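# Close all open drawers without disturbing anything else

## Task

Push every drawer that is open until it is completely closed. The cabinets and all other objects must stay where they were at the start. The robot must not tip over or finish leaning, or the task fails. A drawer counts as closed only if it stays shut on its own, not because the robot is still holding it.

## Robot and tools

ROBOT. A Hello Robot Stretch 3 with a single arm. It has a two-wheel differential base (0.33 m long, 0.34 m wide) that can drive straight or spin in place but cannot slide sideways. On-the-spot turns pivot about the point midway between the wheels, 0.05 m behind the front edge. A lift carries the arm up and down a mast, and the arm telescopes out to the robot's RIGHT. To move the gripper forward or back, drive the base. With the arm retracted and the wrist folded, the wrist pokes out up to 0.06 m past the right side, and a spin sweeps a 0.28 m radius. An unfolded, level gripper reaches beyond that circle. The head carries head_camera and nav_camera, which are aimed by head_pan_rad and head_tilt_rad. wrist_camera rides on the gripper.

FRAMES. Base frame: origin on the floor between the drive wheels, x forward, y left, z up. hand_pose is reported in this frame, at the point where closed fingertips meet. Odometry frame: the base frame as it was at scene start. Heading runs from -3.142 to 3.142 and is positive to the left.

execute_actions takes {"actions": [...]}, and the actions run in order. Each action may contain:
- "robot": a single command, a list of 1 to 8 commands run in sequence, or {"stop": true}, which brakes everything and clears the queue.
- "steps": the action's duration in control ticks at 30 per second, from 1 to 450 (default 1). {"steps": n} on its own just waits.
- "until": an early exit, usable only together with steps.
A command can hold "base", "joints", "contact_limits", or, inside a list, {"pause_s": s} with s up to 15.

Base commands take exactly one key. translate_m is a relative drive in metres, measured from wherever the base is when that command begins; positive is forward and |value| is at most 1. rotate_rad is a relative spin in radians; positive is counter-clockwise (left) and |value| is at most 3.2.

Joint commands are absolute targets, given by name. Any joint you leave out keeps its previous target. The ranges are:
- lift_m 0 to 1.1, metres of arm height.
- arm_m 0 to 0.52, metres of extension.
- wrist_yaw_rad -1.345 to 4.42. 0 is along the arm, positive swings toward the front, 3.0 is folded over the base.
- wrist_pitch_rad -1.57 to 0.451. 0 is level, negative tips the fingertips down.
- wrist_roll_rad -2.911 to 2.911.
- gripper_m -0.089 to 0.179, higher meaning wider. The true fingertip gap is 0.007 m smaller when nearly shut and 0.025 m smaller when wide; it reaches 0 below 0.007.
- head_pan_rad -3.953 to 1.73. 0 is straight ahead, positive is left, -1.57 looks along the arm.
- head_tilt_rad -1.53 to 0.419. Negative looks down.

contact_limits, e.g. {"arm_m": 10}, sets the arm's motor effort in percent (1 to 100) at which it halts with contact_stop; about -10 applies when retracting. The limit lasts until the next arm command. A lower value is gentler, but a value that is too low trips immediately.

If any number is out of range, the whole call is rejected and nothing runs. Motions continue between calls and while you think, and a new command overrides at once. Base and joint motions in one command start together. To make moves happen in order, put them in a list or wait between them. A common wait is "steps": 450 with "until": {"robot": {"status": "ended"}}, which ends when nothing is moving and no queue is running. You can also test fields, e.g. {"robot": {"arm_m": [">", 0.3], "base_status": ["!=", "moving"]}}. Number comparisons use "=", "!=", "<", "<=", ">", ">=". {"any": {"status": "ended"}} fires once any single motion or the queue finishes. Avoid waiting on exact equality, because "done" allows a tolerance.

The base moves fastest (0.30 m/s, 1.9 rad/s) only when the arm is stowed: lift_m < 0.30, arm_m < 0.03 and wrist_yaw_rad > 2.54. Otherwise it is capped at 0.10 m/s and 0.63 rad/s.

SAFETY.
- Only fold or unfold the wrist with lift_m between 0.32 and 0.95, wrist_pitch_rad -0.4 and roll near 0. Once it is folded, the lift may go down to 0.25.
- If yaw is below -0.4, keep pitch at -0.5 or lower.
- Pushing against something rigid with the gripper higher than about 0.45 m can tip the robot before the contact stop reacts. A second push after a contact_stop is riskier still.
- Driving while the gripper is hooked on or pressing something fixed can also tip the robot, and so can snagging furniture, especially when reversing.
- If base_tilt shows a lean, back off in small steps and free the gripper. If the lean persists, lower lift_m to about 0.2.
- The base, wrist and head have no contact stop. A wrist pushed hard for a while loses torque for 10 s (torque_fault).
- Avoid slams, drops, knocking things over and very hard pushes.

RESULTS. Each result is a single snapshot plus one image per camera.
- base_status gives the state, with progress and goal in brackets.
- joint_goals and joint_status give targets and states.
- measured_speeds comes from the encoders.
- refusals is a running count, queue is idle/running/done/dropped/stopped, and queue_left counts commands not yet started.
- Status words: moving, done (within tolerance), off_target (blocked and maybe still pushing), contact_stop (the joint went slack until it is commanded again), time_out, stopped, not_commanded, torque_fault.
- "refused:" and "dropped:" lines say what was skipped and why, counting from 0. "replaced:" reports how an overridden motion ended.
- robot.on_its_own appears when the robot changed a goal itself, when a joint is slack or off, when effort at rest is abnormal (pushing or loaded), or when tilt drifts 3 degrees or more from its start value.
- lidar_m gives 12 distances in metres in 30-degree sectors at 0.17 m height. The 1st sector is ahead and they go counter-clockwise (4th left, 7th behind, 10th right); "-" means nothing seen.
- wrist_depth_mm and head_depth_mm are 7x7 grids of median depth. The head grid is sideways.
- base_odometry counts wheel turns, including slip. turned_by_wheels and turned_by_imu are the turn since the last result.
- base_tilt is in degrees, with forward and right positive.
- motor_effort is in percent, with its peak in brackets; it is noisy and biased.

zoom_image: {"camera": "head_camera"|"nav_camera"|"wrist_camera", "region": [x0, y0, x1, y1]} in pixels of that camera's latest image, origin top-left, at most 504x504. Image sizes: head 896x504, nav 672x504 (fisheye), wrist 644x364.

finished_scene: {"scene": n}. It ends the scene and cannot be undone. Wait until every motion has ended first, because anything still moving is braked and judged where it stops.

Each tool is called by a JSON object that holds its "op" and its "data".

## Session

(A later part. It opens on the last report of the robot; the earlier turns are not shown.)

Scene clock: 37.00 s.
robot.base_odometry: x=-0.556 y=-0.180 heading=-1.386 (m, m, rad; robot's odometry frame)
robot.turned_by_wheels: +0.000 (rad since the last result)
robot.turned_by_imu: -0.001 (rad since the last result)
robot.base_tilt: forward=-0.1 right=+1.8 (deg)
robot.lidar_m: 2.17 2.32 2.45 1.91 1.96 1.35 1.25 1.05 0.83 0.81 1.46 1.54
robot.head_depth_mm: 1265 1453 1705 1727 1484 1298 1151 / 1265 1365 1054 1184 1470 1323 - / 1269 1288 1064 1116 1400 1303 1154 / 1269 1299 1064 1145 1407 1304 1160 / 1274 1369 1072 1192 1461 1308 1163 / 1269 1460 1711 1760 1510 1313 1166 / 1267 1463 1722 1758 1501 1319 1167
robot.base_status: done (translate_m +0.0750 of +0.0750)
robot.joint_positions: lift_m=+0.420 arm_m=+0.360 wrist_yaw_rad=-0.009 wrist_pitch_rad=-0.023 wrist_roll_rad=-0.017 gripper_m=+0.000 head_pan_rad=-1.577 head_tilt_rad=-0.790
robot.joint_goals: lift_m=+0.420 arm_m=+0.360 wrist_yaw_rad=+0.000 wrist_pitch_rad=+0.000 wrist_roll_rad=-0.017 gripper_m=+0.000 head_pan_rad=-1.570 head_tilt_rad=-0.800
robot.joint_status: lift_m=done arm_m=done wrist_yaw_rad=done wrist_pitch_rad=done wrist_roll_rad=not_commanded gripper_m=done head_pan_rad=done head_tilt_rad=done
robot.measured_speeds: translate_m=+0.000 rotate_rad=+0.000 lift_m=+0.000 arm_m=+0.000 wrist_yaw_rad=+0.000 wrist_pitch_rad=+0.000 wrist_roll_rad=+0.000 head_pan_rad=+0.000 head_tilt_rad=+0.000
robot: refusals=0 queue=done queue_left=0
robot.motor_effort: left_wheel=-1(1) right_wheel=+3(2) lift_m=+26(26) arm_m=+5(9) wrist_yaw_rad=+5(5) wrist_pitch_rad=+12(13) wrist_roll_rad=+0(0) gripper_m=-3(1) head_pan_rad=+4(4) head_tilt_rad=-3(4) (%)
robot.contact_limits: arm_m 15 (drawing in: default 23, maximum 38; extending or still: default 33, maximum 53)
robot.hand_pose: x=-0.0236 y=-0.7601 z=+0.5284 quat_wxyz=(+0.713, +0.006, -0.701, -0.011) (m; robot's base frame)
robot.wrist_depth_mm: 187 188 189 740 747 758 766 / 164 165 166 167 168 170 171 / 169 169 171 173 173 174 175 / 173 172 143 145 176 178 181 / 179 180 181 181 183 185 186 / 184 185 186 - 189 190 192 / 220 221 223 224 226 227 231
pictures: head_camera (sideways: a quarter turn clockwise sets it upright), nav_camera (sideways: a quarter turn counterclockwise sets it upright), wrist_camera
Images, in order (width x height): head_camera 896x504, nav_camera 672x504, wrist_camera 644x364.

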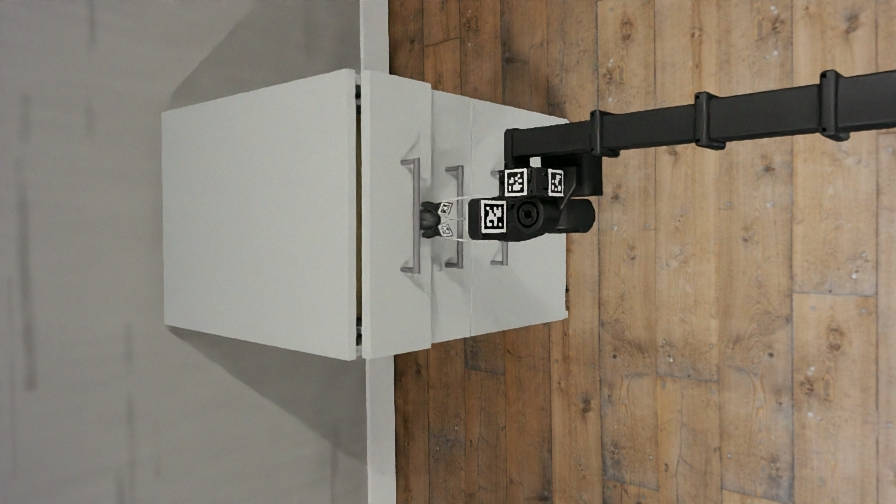

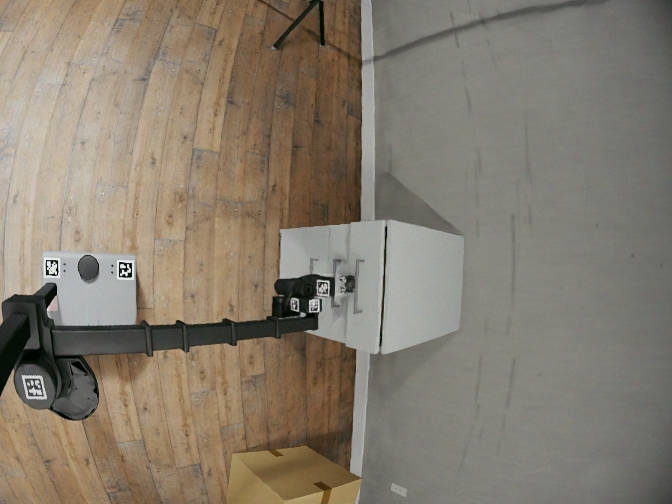

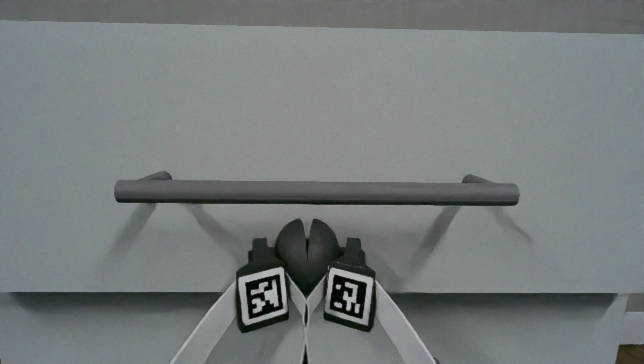

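{"op": "execute_actions", "data": {"actions": [{"robot": {"joints": {"arm_m": 0.391}, "contact_limits": {"arm_m": 13}}, "steps": 100, "until": {"robot": {"status": "ended"}}}]}}

Scene clock: 38.33 s.
robot.base_odometry: x=-0.556 y=-0.180 heading=-1.386 (m, m, rad; robot's odometry frame)
robot.turned_by_wheels: +0.000 (rad since the last result)
robot.turned_by_imu: +0.000 (rad since the last result)
robot.base_tilt: forward=-0.1 right=+1.8 (deg)
robot.lidar_m: 2.17 2.33 2.45 1.91 1.96 1.35 1.25 1.05 0.84 0.81 1.46 1.54
robot.head_depth_mm: 1266 1458 1708 1726 1479 1296 1152 / 1266 1371 1028 1185 1468 1305 - / 1265 1295 1035 1121 1429 1304 1156 / 1267 1299 1039 1148 1414 1303 1160 / 1270 1371 1041 1200 1464 1308 1160 / 1273 1459 1715 1756 1500 1313 1163 / 1269 1464 1716 1764 1505 1316 1166
robot.base_status: done (translate_m +0.0750 of +0.0750)
robot.joint_positions: lift_m=+0.420 arm_m=+0.388 wrist_yaw_rad=-0.004 wrist_pitch_rad=-0.025 wrist_roll_rad=-0.017 gripper_m=+0.000 head_pan_rad=-1.577 head_tilt_rad=-0.791
robot.joint_goals: lift_m=+0.420 arm_m=+0.388 wrist_yaw_rad=+0.000 wrist_pitch_rad=+0.000 wrist_roll_rad=-0.017 gripper_m=+0.000 head_pan_rad=-1.570 head_tilt_rad=-0.800
robot.joint_status: lift_m=done arm_m=contact_stop wrist_yaw_rad=done wrist_pitch_rad=done wrist_roll_rad=not_commanded gripper_m=done head_pan_rad=done head_tilt_rad=done
robot.measured_speeds: translate_m=+0.000 rotate_rad=+0.000 lift_m=+0.000 arm_m=-0.010 wrist_yaw_rad=+0.000 wrist_pitch_rad=+0.000 wrist_roll_rad=+0.000 head_pan_rad=+0.000 head_tilt_rad=+0.000
robot: refusals=0 queue=dropped queue_left=0
robot.on_its_own: arm_m is slack since a contact_stop, until your next command for it
robot.motor_effort: left_wheel=-1(2) right_wheel=+2(4) lift_m=+26(26) arm_m=+6(12) wrist_yaw_rad=+3(5) wrist_pitch_rad=+14(15) wrist_roll_rad=+0(0) gripper_m=-2(2) head_pan_rad=+3(2) head_tilt_rad=-3(3) (%)
robot.contact_limits: arm_m 13 (drawing in: default 23, maximum 38; extending or still: default 33, maximum 53)
robot.hand_pose: x=-0.0225 y=-0.7885 z=+0.5278 quat_wxyz=(+0.713, +0.008, -0.701, -0.011) (m; robot's base frame)
robot.wrist_depth_mm: 160 162 162 163 164 164 166 / 165 165 166 167 167 168 169 / 169 170 171 171 172 173 173 / 174 173 144 144 145 177 179 / 179 180 180 180 182 184 185 / 185 185 186 - 188 190 191 / 190 191 194 194 195 195 197
pictures: head_camera (sideways: a quarter turn clockwise sets it upright), nav_camera (sideways: a quarter turn counterclockwise sets it upright), wrist_camera
Images, in order (width x height): head_camera 896x504, nav_camera 672x504, wrist_camera 644x364.

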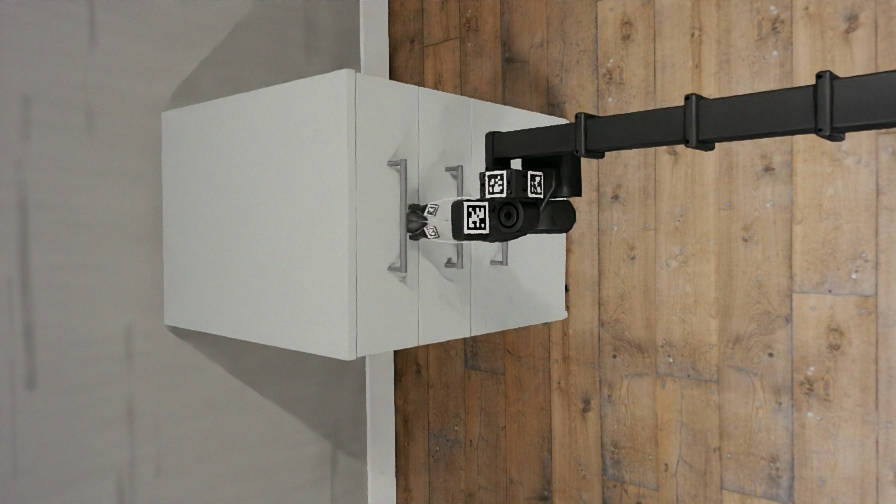

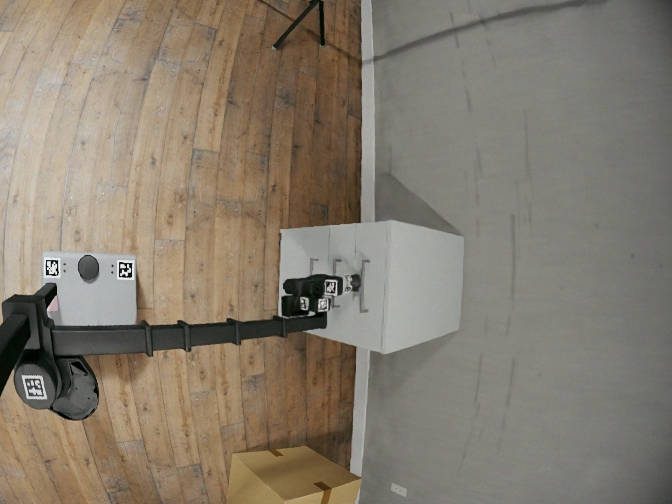

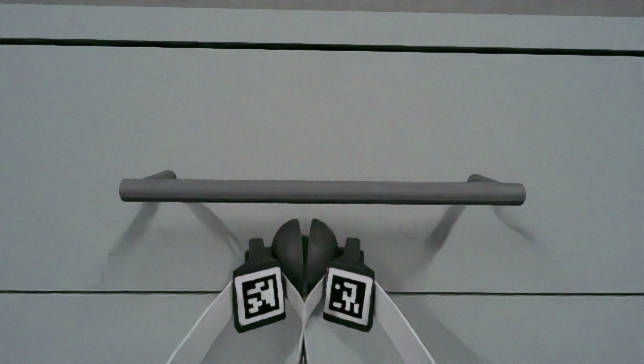

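{"op": "execute_actions", "data": {"actions": [{"robot": {"joints": {"arm_m": 0.0}}, "steps": 100, "until": {"robot": {"arm_m": ["<", 0.34]}}}, {"robot": {"joints": {"wrist_yaw_rad": 2.7, "wrist_pitch_rad": -0.4, "lift_m": 0.33, "head_pan_rad": 0.0, "head_tilt_rad": -0.5}, "base": {"rotate_rad": 2.035}}, "steps": 200, "until": {"robot": {"wrist_yaw_rad": [">", 2.4]}}}, {"robot": {"joints": {"lift_m": 0.29}}, "steps": 200, "until": {"robot": {"status": "ended"}}}]}}

Scene clock: 44.33 s.
robot.base_odometry: x=-0.556 y=-0.180 heading=+0.649 (m, m, rad; robot's odometry frame)
robot.turned_by_wheels: +2.035 (rad since the last result)
robot.turned_by_imu: +2.037 (rad since the last result)
robot.base_tilt: forward=+0.0 right=+1.8 (deg)
robot.lidar_m: 1.93 1.39 1.25 1.05 1.26 0.81 0.83 1.47 2.18 2.33 2.50 1.91
robot.head_depth_mm: 2014 1682 1918 2178 1888 1539 1296 / 2103 1740 2007 2185 1893 1549 1298 / 2179 1816 2099 2286 1898 1546 1304 / 2260 1894 2223 2390 1908 1544 1305 / 2398 2047 2942 2488 1926 1550 1307 / 2534 2829 3106 2509 1924 1560 1312 / 2607 2839 2987 2521 1923 1559 1310
robot.base_status: done (rotate_rad +2.0350 of +2.0350)
robot.joint_positions: lift_m=+0.290 arm_m=+0.000 wrist_yaw_rad=+2.698 wrist_pitch_rad=-0.414 wrist_roll_rad=-0.017 gripper_m=+0.000 head_pan_rad=-0.007 head_tilt_rad=-0.507
robot.joint_goals: lift_m=+0.290 arm_m=+0.000 wrist_yaw_rad=+2.700 wrist_pitch_rad=-0.400 wrist_roll_rad=-0.017 gripper_m=+0.000 head_pan_rad=+0.000 head_tilt_rad=-0.500
robot.joint_status: lift_m=done arm_m=done wrist_yaw_rad=done wrist_pitch_rad=done wrist_roll_rad=not_commanded gripper_m=done head_pan_rad=done head_tilt_rad=done
robot.measured_speeds: translate_m=+0.000 rotate_rad=+0.000 lift_m=+0.000 arm_m=+0.000 wrist_yaw_rad=+0.000 wrist_pitch_rad=+0.000 wrist_roll_rad=+0.000 head_pan_rad=+0.000 head_tilt_rad=+0.000
robot: refusals=0 queue=done queue_left=0
robot.motor_effort: left_wheel=-1(6) right_wheel=+0(7) lift_m=+15(26) arm_m=-2(4) wrist_yaw_rad=+1(3) wrist_pitch_rad=+7(13) wrist_roll_rad=+0(0) gripper_m=-2(2) head_pan_rad=+2(45) head_tilt_rad=+3(17) (%)
robot.hand_pose: x=+0.0752 y=+0.0579 z=+0.3039 quat_wxyz=(+0.294, +0.701, -0.007, +0.649) (m; robot's base frame)
robot.wrist_depth_mm: 858 - - - - - - / 939 - - - - - - / 961 970 - - - - - / 744 750 775 780 799 799 811 / 615 614 623 650 641 641 649 / - 520 527 - 534 538 539 / - 470 - 448 460 465 461
pictures: head_camera (sideways: a quarter turn clockwise sets it upright), nav_camera (sideways: a quarter turn counterclockwise sets it upright), wrist_camera
Images, in order (width x height): head_camera 896x504, nav_camera 672x504, wrist_camera 644x364.

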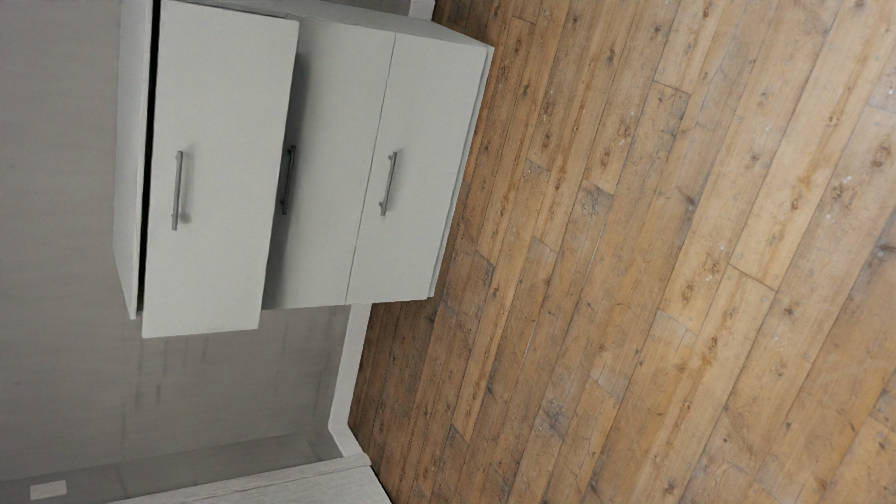

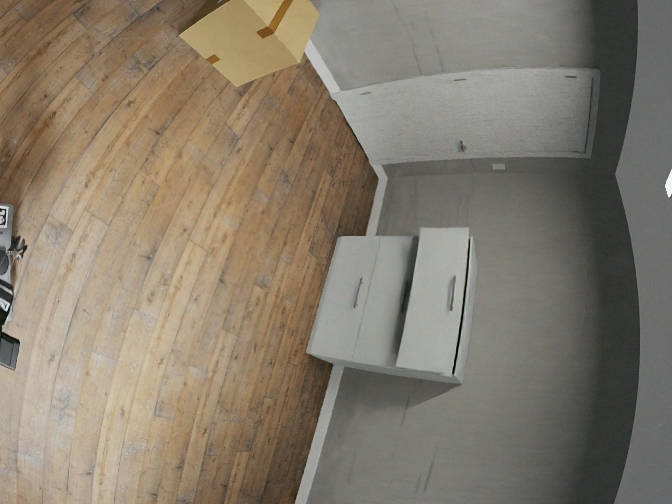

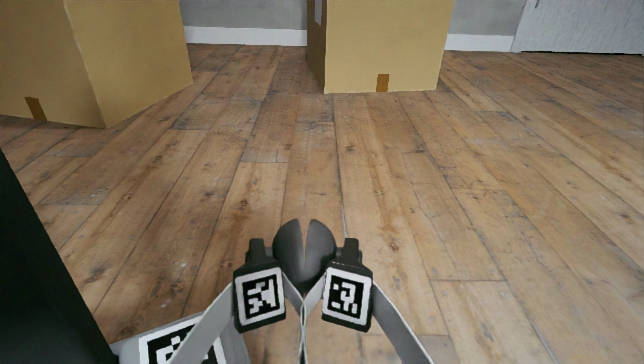

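{"op": "execute_actions", "data": {"actions": [{"robot": {"base": {"translate_m": 1.0}}, "steps": 200, "until": {"robot": {"translate_m": [">", 0.5]}}}, {"robot": {"base": {"translate_m": 0.67}}, "steps": 200, "until": {"robot": {"translate_m": [">", 0.58]}}}, {"robot": {"joints": {"lift_m": 0.67, "head_pan_rad": -1.57, "head_tilt_rad": -0.5}}, "steps": 200, "until": {"robot": {"base_status": ["!=", "moving"]}}}, {"robot": {"joints": {"wrist_yaw_rad": 0.0}, "base": {"rotate_rad": 1.107}}, "steps": 200, "until": {"robot": {"wrist_yaw_rad": ["<", 1.5]}}}, {"robot": {"joints": {"wrist_pitch_rad": 0.0, "arm_m": 0.12}}, "steps": 200, "until": {"robot": {"status": "ended"}}}]}}

Scene clock: 59.17 s.
robot.base_odometry: x=+0.380 y=+0.530 heading=+1.756 (m, m, rad; robot's odometry frame)
robot.turned_by_wheels: +1.107 (rad since the last result)
robot.turned_by_imu: +1.112 (rad since the last result)
robot.base_tilt: forward=-0.1 right=+1.8 (deg)
robot.lidar_m: 1.60 0.96 1.08 1.66 1.92 2.53 2.46 1.87 0.87 0.84 0.87 1.66
robot.head_depth_mm: 1106 1195 820 806 1690 1545 1358 / 1109 1165 822 808 1059 1220 - / 1106 1166 829 810 1061 1200 - / 1112 1169 835 813 1059 1226 1304 / 1115 1170 838 815 1065 1203 1309 / 1115 1178 831 815 1067 1211 1310 / 1120 1188 831 818 1070 1235 1315
robot.base_status: done (rotate_rad +1.1070 of +1.1070)
robot.joint_positions: lift_m=+0.670 arm_m=+0.120 wrist_yaw_rad=+0.002 wrist_pitch_rad=-0.024 wrist_roll_rad=-0.017 gripper_m=+0.000 head_pan_rad=-1.563 head_tilt_rad=-0.506
robot.joint_goals: lift_m=+0.670 arm_m=+0.120 wrist_yaw_rad=+0.000 wrist_pitch_rad=+0.000 wrist_roll_rad=-0.017 gripper_m=+0.000 head_pan_rad=-1.570 head_tilt_rad=-0.500
robot.joint_status: lift_m=done arm_m=done wrist_yaw_rad=done wrist_pitch_rad=done wrist_roll_rad=not_commanded gripper_m=done head_pan_rad=done head_tilt_rad=done
robot.measured_speeds: translate_m=+0.000 rotate_rad=+0.000 lift_m=+0.000 arm_m=+0.000 wrist_yaw_rad=+0.000 wrist_pitch_rad=+0.000 wrist_roll_rad=+0.000 head_pan_rad=+0.000 head_tilt_rad=+0.000
robot: refusals=0 queue=done queue_left=0
robot.motor_effort: left_wheel=-1(7) right_wheel=+0(7) lift_m=+26(26) arm_m=+3(4) wrist_yaw_rad=-2(2) wrist_pitch_rad=+13(14) wrist_roll_rad=+0(0) gripper_m=-2(3) head_pan_rad=-4(46) head_tilt_rad=+2(3) (%)
robot.hand_pose: x=-0.0210 y=-0.5203 z=+0.7780 quat_wxyz=(+0.713, +0.010, -0.701, -0.008) (m; robot's base frame)
robot.wrist_depth_mm: 333 334 336 343 344 348 909 / 340 344 347 350 355 359 917 / 350 353 358 362 365 369 946 / 359 363 367 372 376 382 979 / 371 374 377 380 384 393 - / 489 502 501 - 513 - - / 511 510 519 526 536 - -
pictures: head_camera (sideways: a quarter turn clockwise sets it upright), nav_camera (sideways: a quarter turn counterclockwise sets it upright), wrist_camera
Images, in order (width x height): head_camera 896x504, nav_camera 672x504, wrist_camera 644x364.

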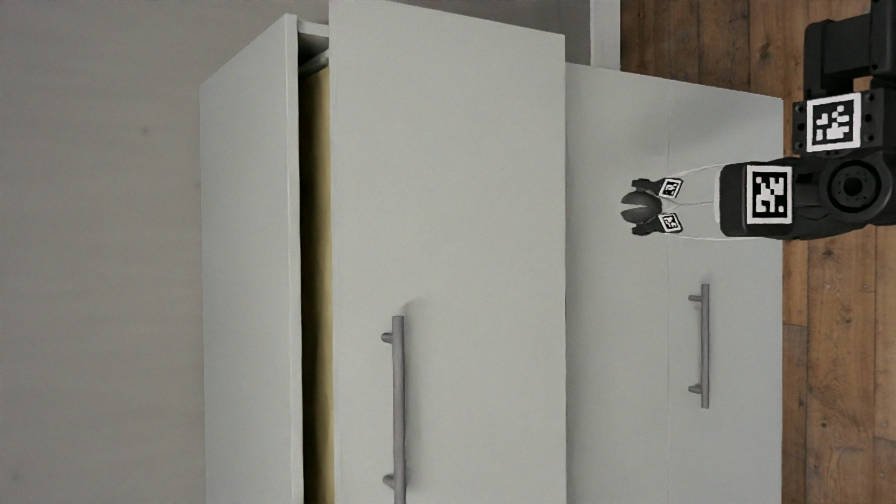

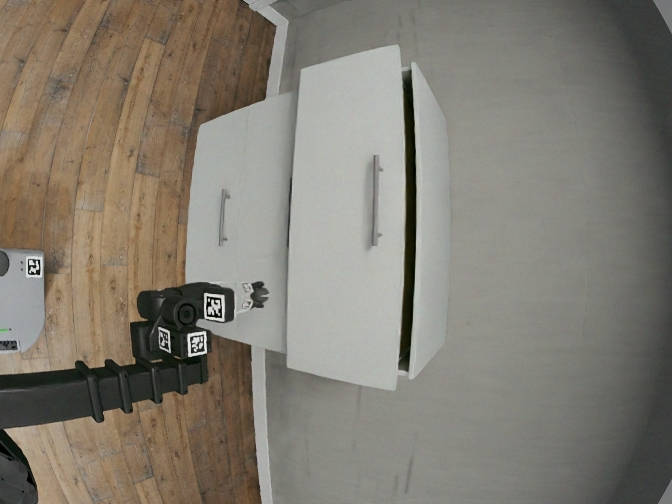

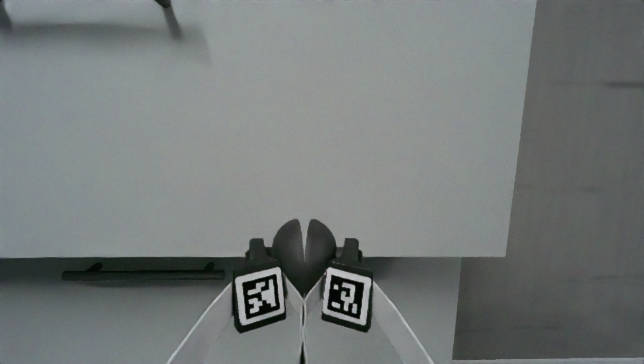

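{"op": "execute_actions", "data": {"actions": [{"robot": [{"joints": {"arm_m": 0.308, "lift_m": 0.62}, "contact_limits": {"arm_m": 15}}, {"joints": {"arm_m": 0.405}, "contact_limits": {"arm_m": 15}}], "steps": 200, "until": {"robot": {"status": "ended"}}}]}}

Scene clock: 62.43 s.
robot.base_odometry: x=+0.380 y=+0.530 heading=+1.756 (m, m, rad; robot's odometry frame)
robot.turned_by_wheels: +0.000 (rad since the last result)
robot.turned_by_imu: -0.001 (rad since the last result)
robot.base_tilt: forward=-0.1 right=+1.8 (deg)
robot.lidar_m: 1.59 0.96 1.07 1.65 1.93 2.53 2.46 1.88 0.87 0.84 0.87 1.66
robot.head_depth_mm: 1106 1195 821 809 1692 1542 1324 / 1106 1166 825 812 1059 - 1297 / 1108 1172 832 813 906 - 1303 / 1109 1168 835 818 1063 1231 1311 / 1114 1171 840 817 1069 1206 1308 / 1114 1180 830 818 1069 1208 1308 / 1117 1189 834 821 1074 1239 1312
robot.base_status: done (rotate_rad +1.1069 of +1.1070)
robot.joint_positions: lift_m=+0.620 arm_m=+0.315 wrist_yaw_rad=+0.001 wrist_pitch_rad=-0.027 wrist_roll_rad=-0.017 gripper_m=+0.000 head_pan_rad=-1.563 head_tilt_rad=-0.506
robot.joint_goals: lift_m=+0.620 arm_m=+0.315 wrist_yaw_rad=+0.000 wrist_pitch_rad=+0.000 wrist_roll_rad=-0.017 gripper_m=+0.000 head_pan_rad=-1.570 head_tilt_rad=-0.500
robot.joint_status: lift_m=done arm_m=contact_stop wrist_yaw_rad=done wrist_pitch_rad=done wrist_roll_rad=not_commanded gripper_m=done head_pan_rad=done head_tilt_rad=done
robot.measured_speeds: translate_m=+0.000 rotate_rad=+0.000 lift_m=+0.000 arm_m=-0.006 wrist_yaw_rad=+0.000 wrist_pitch_rad=+0.000 wrist_roll_rad=+0.000 head_pan_rad=+0.000 head_tilt_rad=+0.000
robot: refusals=0 queue=dropped queue_left=0
robot.on_its_own: arm_m is slack since a contact_stop, until your next command for it (your +0.405 is given up)
robot.motor_effort: left_wheel=-2(3) right_wheel=+3(3) lift_m=+15(26) arm_m=+5(15) wrist_yaw_rad=-1(1) wrist_pitch_rad=+14(16) wrist_roll_rad=+0(0) gripper_m=-2(2) head_pan_rad=-5(4) head_tilt_rad=+2(2) (%)
robot.contact_limits: arm_m 15 (drawing in: default 23, maximum 38; extending or still: default 33, maximum 53)
robot.hand_pose: x=-0.0212 y=-0.7153 z=+0.7281 quat_wxyz=(+0.713, +0.010, -0.701, -0.009) (m; robot's base frame)
robot.wrist_depth_mm: 158 159 160 163 164 165 168 / 162 164 165 167 168 171 172 / 167 168 170 172 173 175 178 / 172 173 175 176 179 181 183 / 177 178 180 180 185 187 189 / 182 183 185 - 191 193 195 / 297 300 307 309 311 316 852
pictures: head_camera (sideways: a quarter turn clockwise sets it upright), nav_camera (sideways: a quarter turn counterclockwise sets it upright), wrist_camera
Images, in order (width x height): head_camera 896x504, nav_camera 672x504, wrist_camera 644x364.

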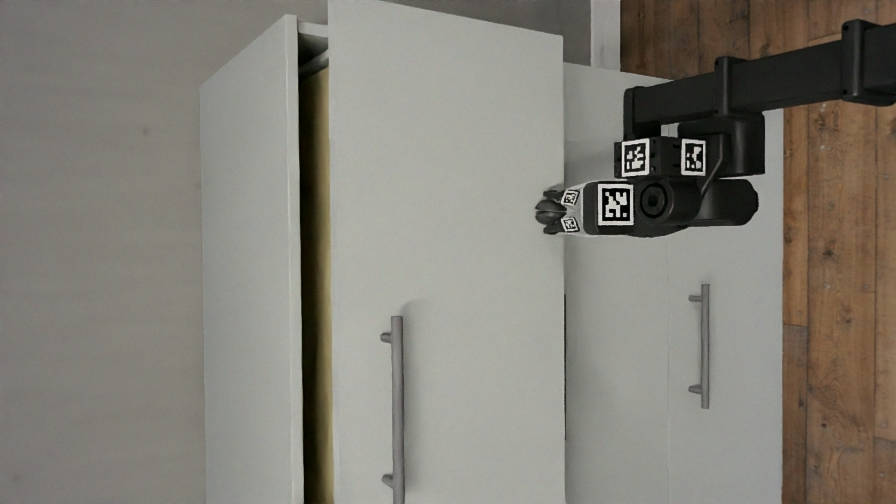

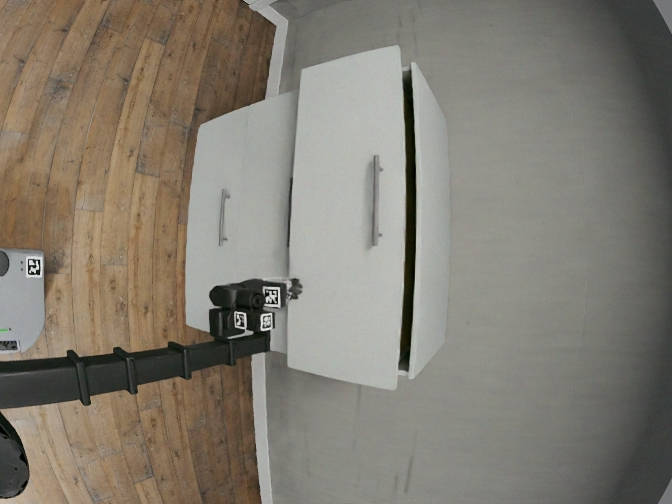

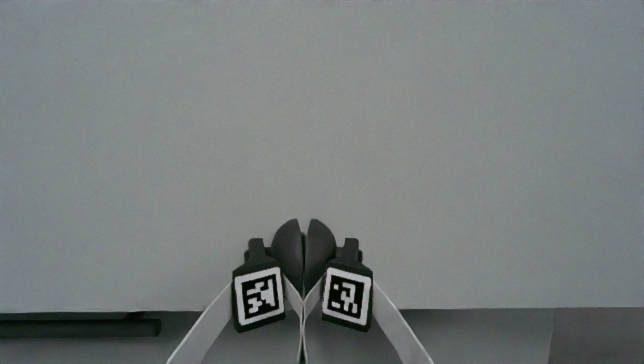

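{"op": "execute_actions", "data": {"actions": [{"robot": {"joints": {"arm_m": 0.405}, "contact_limits": {"arm_m": 20}}, "steps": 200, "until": {"robot": {"status": "ended"}}}]}}

Scene clock: 64.50 s.
robot.base_odometry: x=+0.380 y=+0.530 heading=+1.756 (m, m, rad; robot's odometry frame)
robot.turned_by_wheels: +0.000 (rad since the last result)
robot.turned_by_imu: -0.003 (rad since the last result)
robot.base_tilt: forward=-0.1 right=+1.8 (deg)
robot.lidar_m: 1.60 0.96 1.08 1.65 1.93 2.53 2.46 1.88 0.87 0.84 0.86 1.66
robot.head_depth_mm: 1104 1195 848 1449 1697 1542 1313 / 1110 1167 836 918 1030 1247 1270 / 1108 1165 839 920 - 1252 1305 / 1109 1168 850 924 1065 1227 1300 / 1107 1174 843 924 1065 1201 1305 / 1114 1177 846 927 1067 1208 1309 / 1111 1189 851 927 1067 1233 1311
robot.base_status: done (rotate_rad +1.1069 of +1.1070)
robot.joint_positions: lift_m=+0.620 arm_m=+0.404 wrist_yaw_rad=+0.002 wrist_pitch_rad=-0.027 wrist_roll_rad=-0.017 gripper_m=+0.000 head_pan_rad=-1.563 head_tilt_rad=-0.506
robot.joint_goals: lift_m=+0.620 arm_m=+0.405 wrist_yaw_rad=+0.000 wrist_pitch_rad=+0.000 wrist_roll_rad=-0.017 gripper_m=+0.000 head_pan_rad=-1.570 head_tilt_rad=-0.500
robot.joint_status: lift_m=done arm_m=done wrist_yaw_rad=done wrist_pitch_rad=done wrist_roll_rad=not_commanded gripper_m=done head_pan_rad=done head_tilt_rad=done
robot.measured_speeds: translate_m=+0.000 rotate_rad=+0.000 lift_m=+0.000 arm_m=+0.000 wrist_yaw_rad=+0.000 wrist_pitch_rad=+0.000 wrist_roll_rad=+0.000 head_pan_rad=+0.000 head_tilt_rad=+0.000
robot: refusals=0 queue=done queue_left=0
robot.motor_effort: left_wheel=-1(2) right_wheel=+0(2) lift_m=+16(16) arm_m=+7(18) wrist_yaw_rad=-2(5) wrist_pitch_rad=+14(16) wrist_roll_rad=+0(0) gripper_m=-2(3) head_pan_rad=-2(3) head_tilt_rad=+2(2) (%)
robot.contact_limits: arm_m 20 (drawing in: default 23, maximum 38; extending or still: default 33, maximum 53)
robot.hand_pose: x=-0.0210 y=-0.8049 z=+0.7281 quat_wxyz=(+0.713, +0.010, -0.701, -0.009) (m; robot's base frame)
robot.wrist_depth_mm: 158 159 161 162 164 166 169 / 162 164 166 167 169 171 173 / 167 168 171 172 174 176 178 / 171 173 175 177 180 182 184 / 176 179 179 181 185 187 189 / 182 183 185 - 190 192 196 / 200 204 206 209 210 214 217
pictures: head_camera (sideways: a quarter turn clockwise sets it upright), nav_camera (sideways: a quarter turn counterclockwise sets it upright), wrist_camera
Images, in order (width x height): head_camera 896x504, nav_camera 672x504, wrist_camera 644x364.

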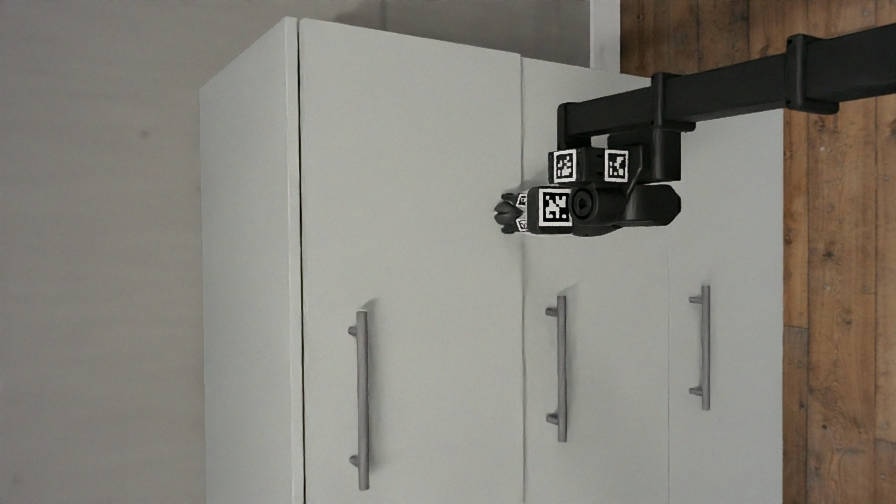

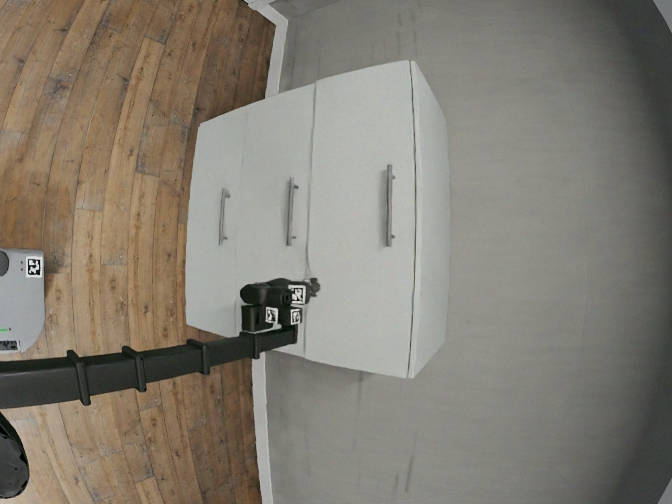

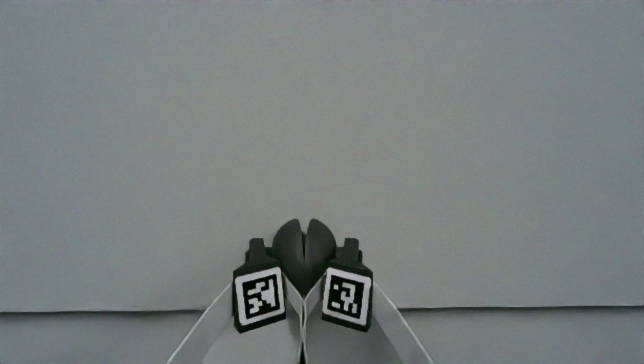

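Remaining about 0.013 m.

{"op": "execute_actions", "data": {"actions": [{"robot": {"joints": {"arm_m": 0.422}, "contact_limits": {"arm_m": 20}}, "steps": 100, "until": {"robot": {"status": "ended"}}}]}}

Scene clock: 67.33 s.
robot.base_odometry: x=+0.380 y=+0.530 heading=+1.756 (m, m, rad; robot's odometry frame)
robot.turned_by_wheels: +0.000 (rad since the last result)
robot.turned_by_imu: -0.002 (rad since the last result)
robot.base_tilt: forward=-0.1 right=+1.8 (deg)
robot.lidar_m: 1.60 0.96 1.08 1.66 1.93 2.53 2.46 1.89 0.87 0.84 0.86 1.66
robot.head_depth_mm: 1111 1211 876 1442 1697 1543 1313 / 1108 1164 851 933 1021 1248 1273 / 1110 1168 851 936 - 1255 1302 / 1113 1172 852 939 1066 1223 1310 / 1111 1183 848 939 1064 1199 1309 / 1114 1189 851 939 1067 1198 1306 / 1116 1190 857 943 1068 1233 1313
robot.base_status: done (rotate_rad +1.1069 of +1.1070)
robot.joint_positions: lift_m=+0.620 arm_m=+0.419 wrist_yaw_rad=+0.003 wrist_pitch_rad=-0.031 wrist_roll_rad=-0.017 gripper_m=+0.000 head_pan_rad=-1.563 head_tilt_rad=-0.505
robot.joint_goals: lift_m=+0.620 arm_m=+0.420 wrist_yaw_rad=+0.000 wrist_pitch_rad=+0.000 wrist_roll_rad=-0.017 gripper_m=+0.000 head_pan_rad=-1.570 head_tilt_rad=-0.500
robot.joint_status: lift_m=done arm_m=contact_stop wrist_yaw_rad=done wrist_pitch_rad=done wrist_roll_rad=not_commanded gripper_m=done head_pan_rad=done head_tilt_rad=done
robot.measured_speeds: translate_m=+0.000 rotate_rad=+0.000 lift_m=+0.000 arm_m=-0.021 wrist_yaw_rad=+0.040 wrist_pitch_rad=+0.000 wrist_roll_rad=+0.000 head_pan_rad=+0.000 head_tilt_rad=+0.000
robot: refusals=0 queue=dropped queue_left=0
robot.on_its_own: arm_m is slack since a contact_stop, until your next command for it
robot.motor_effort: left_wheel=-1(2) right_wheel=+0(3) lift_m=+16(16) arm_m=+11(20) wrist_yaw_rad=-3(3) wrist_pitch_rad=+16(17) wrist_roll_rad=+0(0) gripper_m=-4(3) head_pan_rad=-4(3) head_tilt_rad=+2(2) (%)
robot.contact_limits: arm_m 20 (drawing in: default 23, maximum 38; extending or still: default 33, maximum 53)
robot.hand_pose: x=-0.0206 y=-0.8198 z=+0.7271 quat_wxyz=(+0.713, +0.012, -0.701, -0.010) (m; robot's base frame)
robot.wrist_depth_mm: 156 158 159 161 163 164 166 / 161 162 164 165 168 169 171 / 165 166 169 171 172 174 177 / 170 172 173 175 178 180 182 / 176 177 179 181 183 185 188 / 181 182 184 - 189 191 193 / 187 189 192 193 196 198 200
pictures: head_camera (sideways: a quarter turn clockwise sets it upright), nav_camera (sideways: a quarter turn counterclockwise sets it upright), wrist_camera
Images, in order (width x height): head_camera 896x504, nav_camera 672x504, wrist_camera 644x364.

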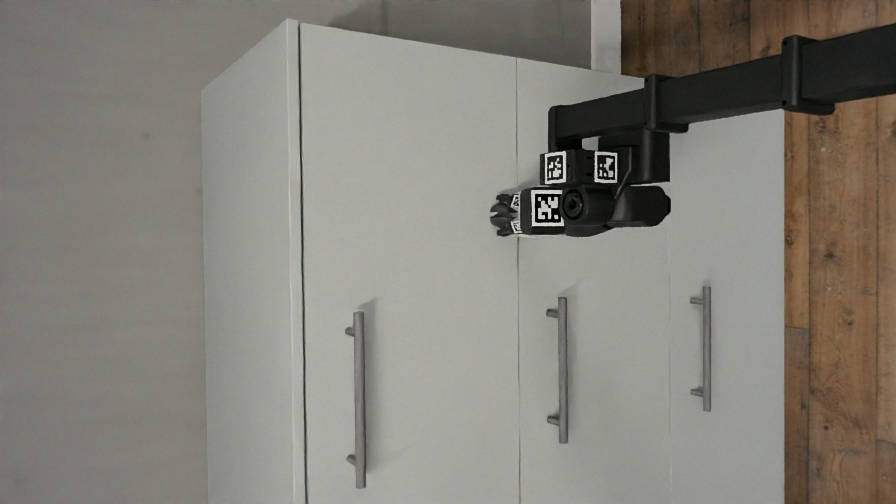

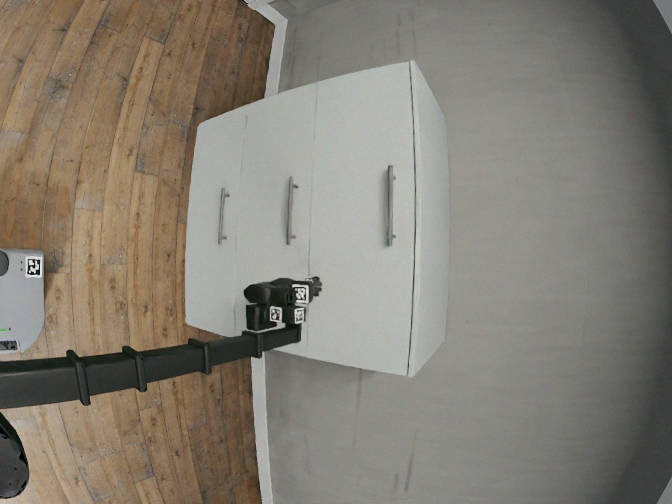

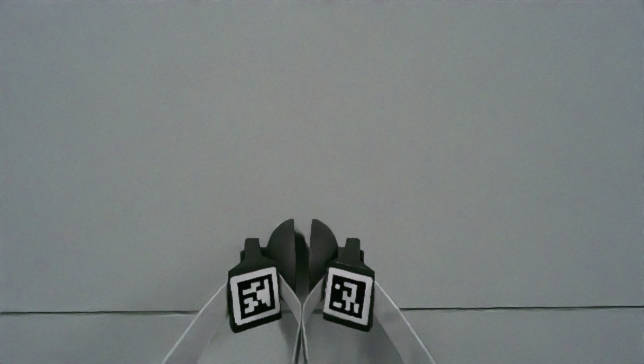

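{"op": "execute_actions", "data": {"actions": [{"robot": {"joints": {"arm_m": 0.0}}, "steps": 100, "until": {"robot": {"arm_m": ["<", 0.36]}}}, {"robot": {"joints": {"wrist_yaw_rad": 2.7, "wrist_pitch_rad": -0.4, "lift_m": 0.29, "head_pan_rad": -3.3, "head_tilt_rad": -0.6}, "base": {"rotate_rad": 0.283}}, "steps": 200, "until": {"robot": {"status": "ended"}}}, {"robot": {"base": {"translate_m": -1.0}}, "steps": 200, "until": {"robot": {"translate_m": ["<", -0.62]}}}, {"robot": {"base": {"translate_m": -0.98}}, "steps": 30}]}}

{"op": "execute_actions", "data": {"actions": [{"steps": 300, "until": {"robot": {"status": "ended"}}}]}}

Scene clock: 76.63 s.
robot.base_odometry: x=+0.794 y=-0.288 heading=+2.039 (m, m, rad; robot's odometry frame)
robot.turned_by_wheels: +0.283 (rad since the last result)
robot.turned_by_imu: +0.279 (rad since the last result)
robot.base_tilt: forward=-1.6 right=+2.9 (deg)
robot.lidar_m: 1.85 1.92 2.12 2.22 2.14 1.56 1.56 1.23 1.07 1.07 0.87 1.20
robot.head_depth_mm: 1938 2134 2412 2152 1725 1445 1236 / 1965 2179 2432 2165 1728 1448 1242 / 1991 1991 1544 1423 1744 1448 1245 / 2004 1868 1411 1382 1746 1450 1246 / 2028 2224 1414 1404 1755 1458 1249 / 2058 2305 2570 2200 1757 1462 1253 / 2092 2280 2448 2218 1756 1467 1259
robot.base_status: moving (translate_m -0.2934 of -0.9800)
robot.joint_positions: lift_m=+0.290 arm_m=+0.000 wrist_yaw_rad=+2.698 wrist_pitch_rad=-0.414 wrist_roll_rad=-0.017 gripper_m=+0.000 head_pan_rad=-3.293 head_tilt_rad=-0.593
robot.joint_goals: lift_m=+0.290 arm_m=+0.000 wrist_yaw_rad=+2.700 wrist_pitch_rad=-0.400 wrist_roll_rad=-0.017 gripper_m=+0.000 head_pan_rad=-3.300 head_tilt_rad=-0.600
robot.joint_status: lift_m=done arm_m=done wrist_yaw_rad=done wrist_pitch_rad=done wrist_roll_rad=not_commanded gripper_m=done head_pan_rad=done head_tilt_rad=done
robot.measured_speeds: translate_m=-0.293 rotate_rad=+0.000 lift_m=+0.000 arm_m=+0.000 wrist_yaw_rad=+0.000 wrist_pitch_rad=+0.000 wrist_roll_rad=+0.000 head_pan_rad=+0.000 head_tilt_rad=+0.000
robot: refusals=0 queue=running queue_left=0
robot.motor_effort: left_wheel=-1(8) right_wheel=-4(6) lift_m=+15(15) arm_m=-2(11) wrist_yaw_rad=+1(3) wrist_pitch_rad=+8(15) wrist_roll_rad=+0(0) gripper_m=-1(4) head_pan_rad=-3(45) head_tilt_rad=-2(8) (%)
robot.hand_pose: x=+0.0752 y=+0.0579 z=+0.3039 quat_wxyz=(+0.295, +0.701, -0.007, +0.649) (m; robot's base frame)
robot.wrist_depth_mm: - - - - - - - / - - - - - - - / 971 980 - - - - - / 749 759 754 774 787 808 812 / 615 614 628 657 637 644 649 / - 523 533 - 536 537 542 / - 469 - 451 461 464 467
pictures: head_camera (sideways: a quarter turn clockwise sets it upright), nav_camera (sideways: a quarter turn counterclockwise sets it upright), wrist_camera
Images, in order (width x height): head_camera 896x504, nav_camera 672x504, wrist_camera 644x364.

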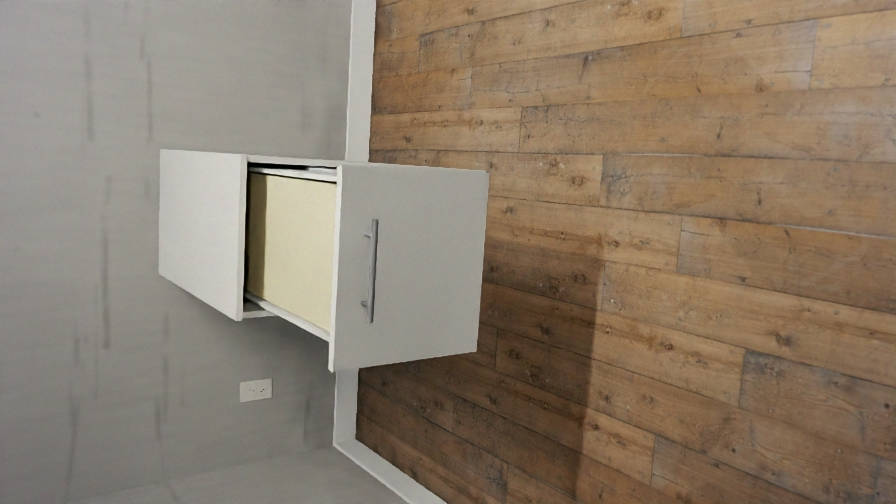

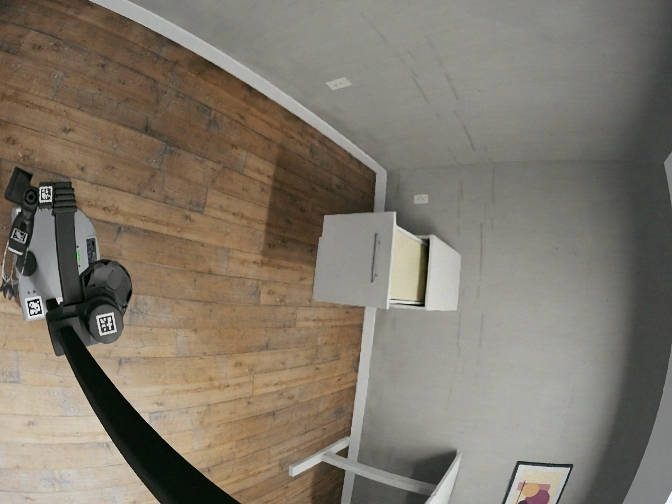

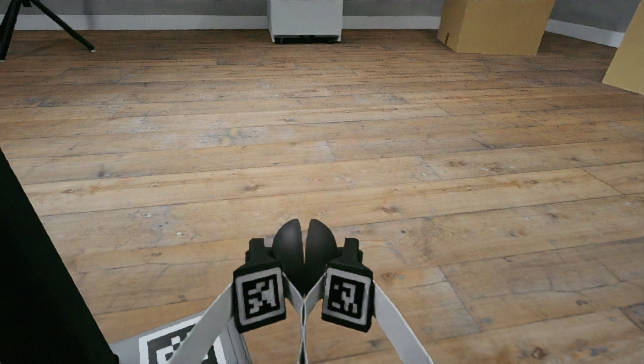

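Scene clock: 80.13 s.
robot.base_odometry: x=+1.104 y=-0.901 heading=+2.039 (m, m, rad; robot's odometry frame)
robot.turned_by_wheels: +0.000 (rad since the last result)
robot.turned_by_imu: -0.003 (rad since the last result)
robot.base_tilt: forward=+0.0 right=+1.8 (deg)
robot.lidar_m: 2.54 2.65 2.45 2.17 1.86 0.90 0.90 1.03 0.89 0.89 1.03 1.36
robot.head_depth_mm: 1359 1502 1649 1869 1677 709 1188 / 1371 1521 1234 1021 841 715 866 / 1391 1530 1239 1043 843 706 1172 / 1406 1558 1247 1046 846 731 1176 / 1419 1584 1789 2007 1612 758 1201 / 1440 1610 1813 2047 1758 1425 1249 / 1455 1625 1849 2007 1760 1465 1254
robot.base_status: done (translate_m -0.9800 of -0.9800)
robot.joint_positions: lift_m=+0.290 arm_m=+0.000 wrist_yaw_rad=+2.699 wrist_pitch_rad=-0.415 wrist_roll_rad=-0.017 gripper_m=+0.000 head_pan_rad=-3.293 head_tilt_rad=-0.593
robot.joint_goals: lift_m=+0.290 arm_m=+0.000 wrist_yaw_rad=+2.700 wrist_pitch_rad=-0.400 wrist_roll_rad=-0.017 gripper_m=+0.000 head_pan_rad=-3.300 head_tilt_rad=-0.600
robot.joint_status: lift_m=done arm_m=done wrist_yaw_rad=done wrist_pitch_rad=done wrist_roll_rad=not_commanded gripper_m=done head_pan_rad=done head_tilt_rad=done
robot.measured_speeds: translate_m=+0.000 rotate_rad=+0.000 lift_m=+0.000 arm_m=+0.000 wrist_yaw_rad=+0.000 wrist_pitch_rad=+0.000 wrist_roll_rad=+0.000 head_pan_rad=+0.000 head_tilt_rad=+0.000
robot: refusals=0 queue=done queue_left=0
robot.motor_effort: left_wheel=-1(4) right_wheel=+0(4) lift_m=+16(15) arm_m=-2(2) wrist_yaw_rad=+0(1) wrist_pitch_rad=+8(8) wrist_roll_rad=+0(0) gripper_m=-2(2) head_pan_rad=-5(2) head_tilt_rad=-2(2) (%)
robot.hand_pose: x=+0.0751 y=+0.0579 z=+0.3038 quat_wxyz=(+0.294, +0.701, -0.007, +0.649) (m; robot's base frame)
robot.wrist_depth_mm: - - - - - - - / - - - - - - - / 980 978 - - - - - / 751 766 766 777 791 804 809 / 626 615 624 662 631 641 645 / - 519 531 - 536 541 544 / - 470 - 446 460 462 468
pictures: head_camera (sideways: a quarter turn clockwise sets it upright), nav_camera (sideways: a quarter turn counterclockwise sets it upright), wrist_camera
Images, in order (width x height): head_camera 896x504, nav_camera 672x504, wrist_camera 644x364.

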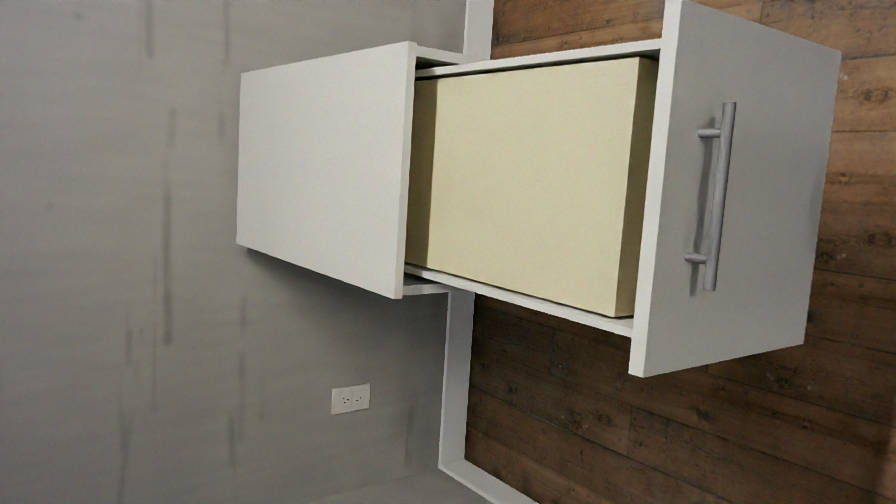

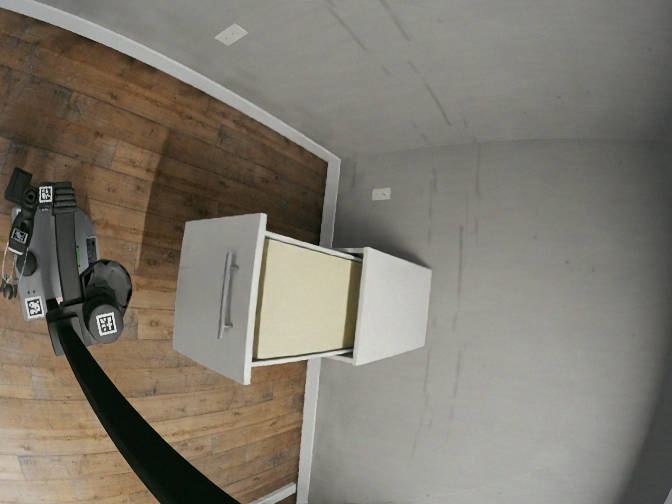

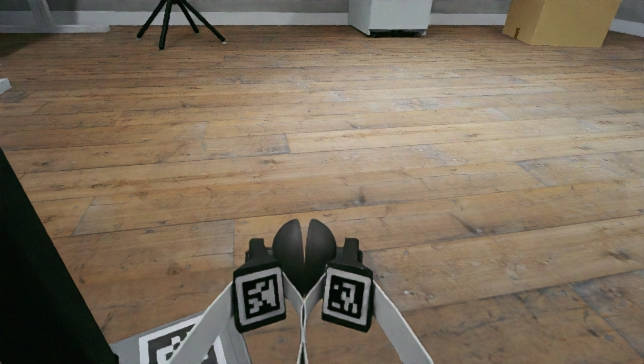

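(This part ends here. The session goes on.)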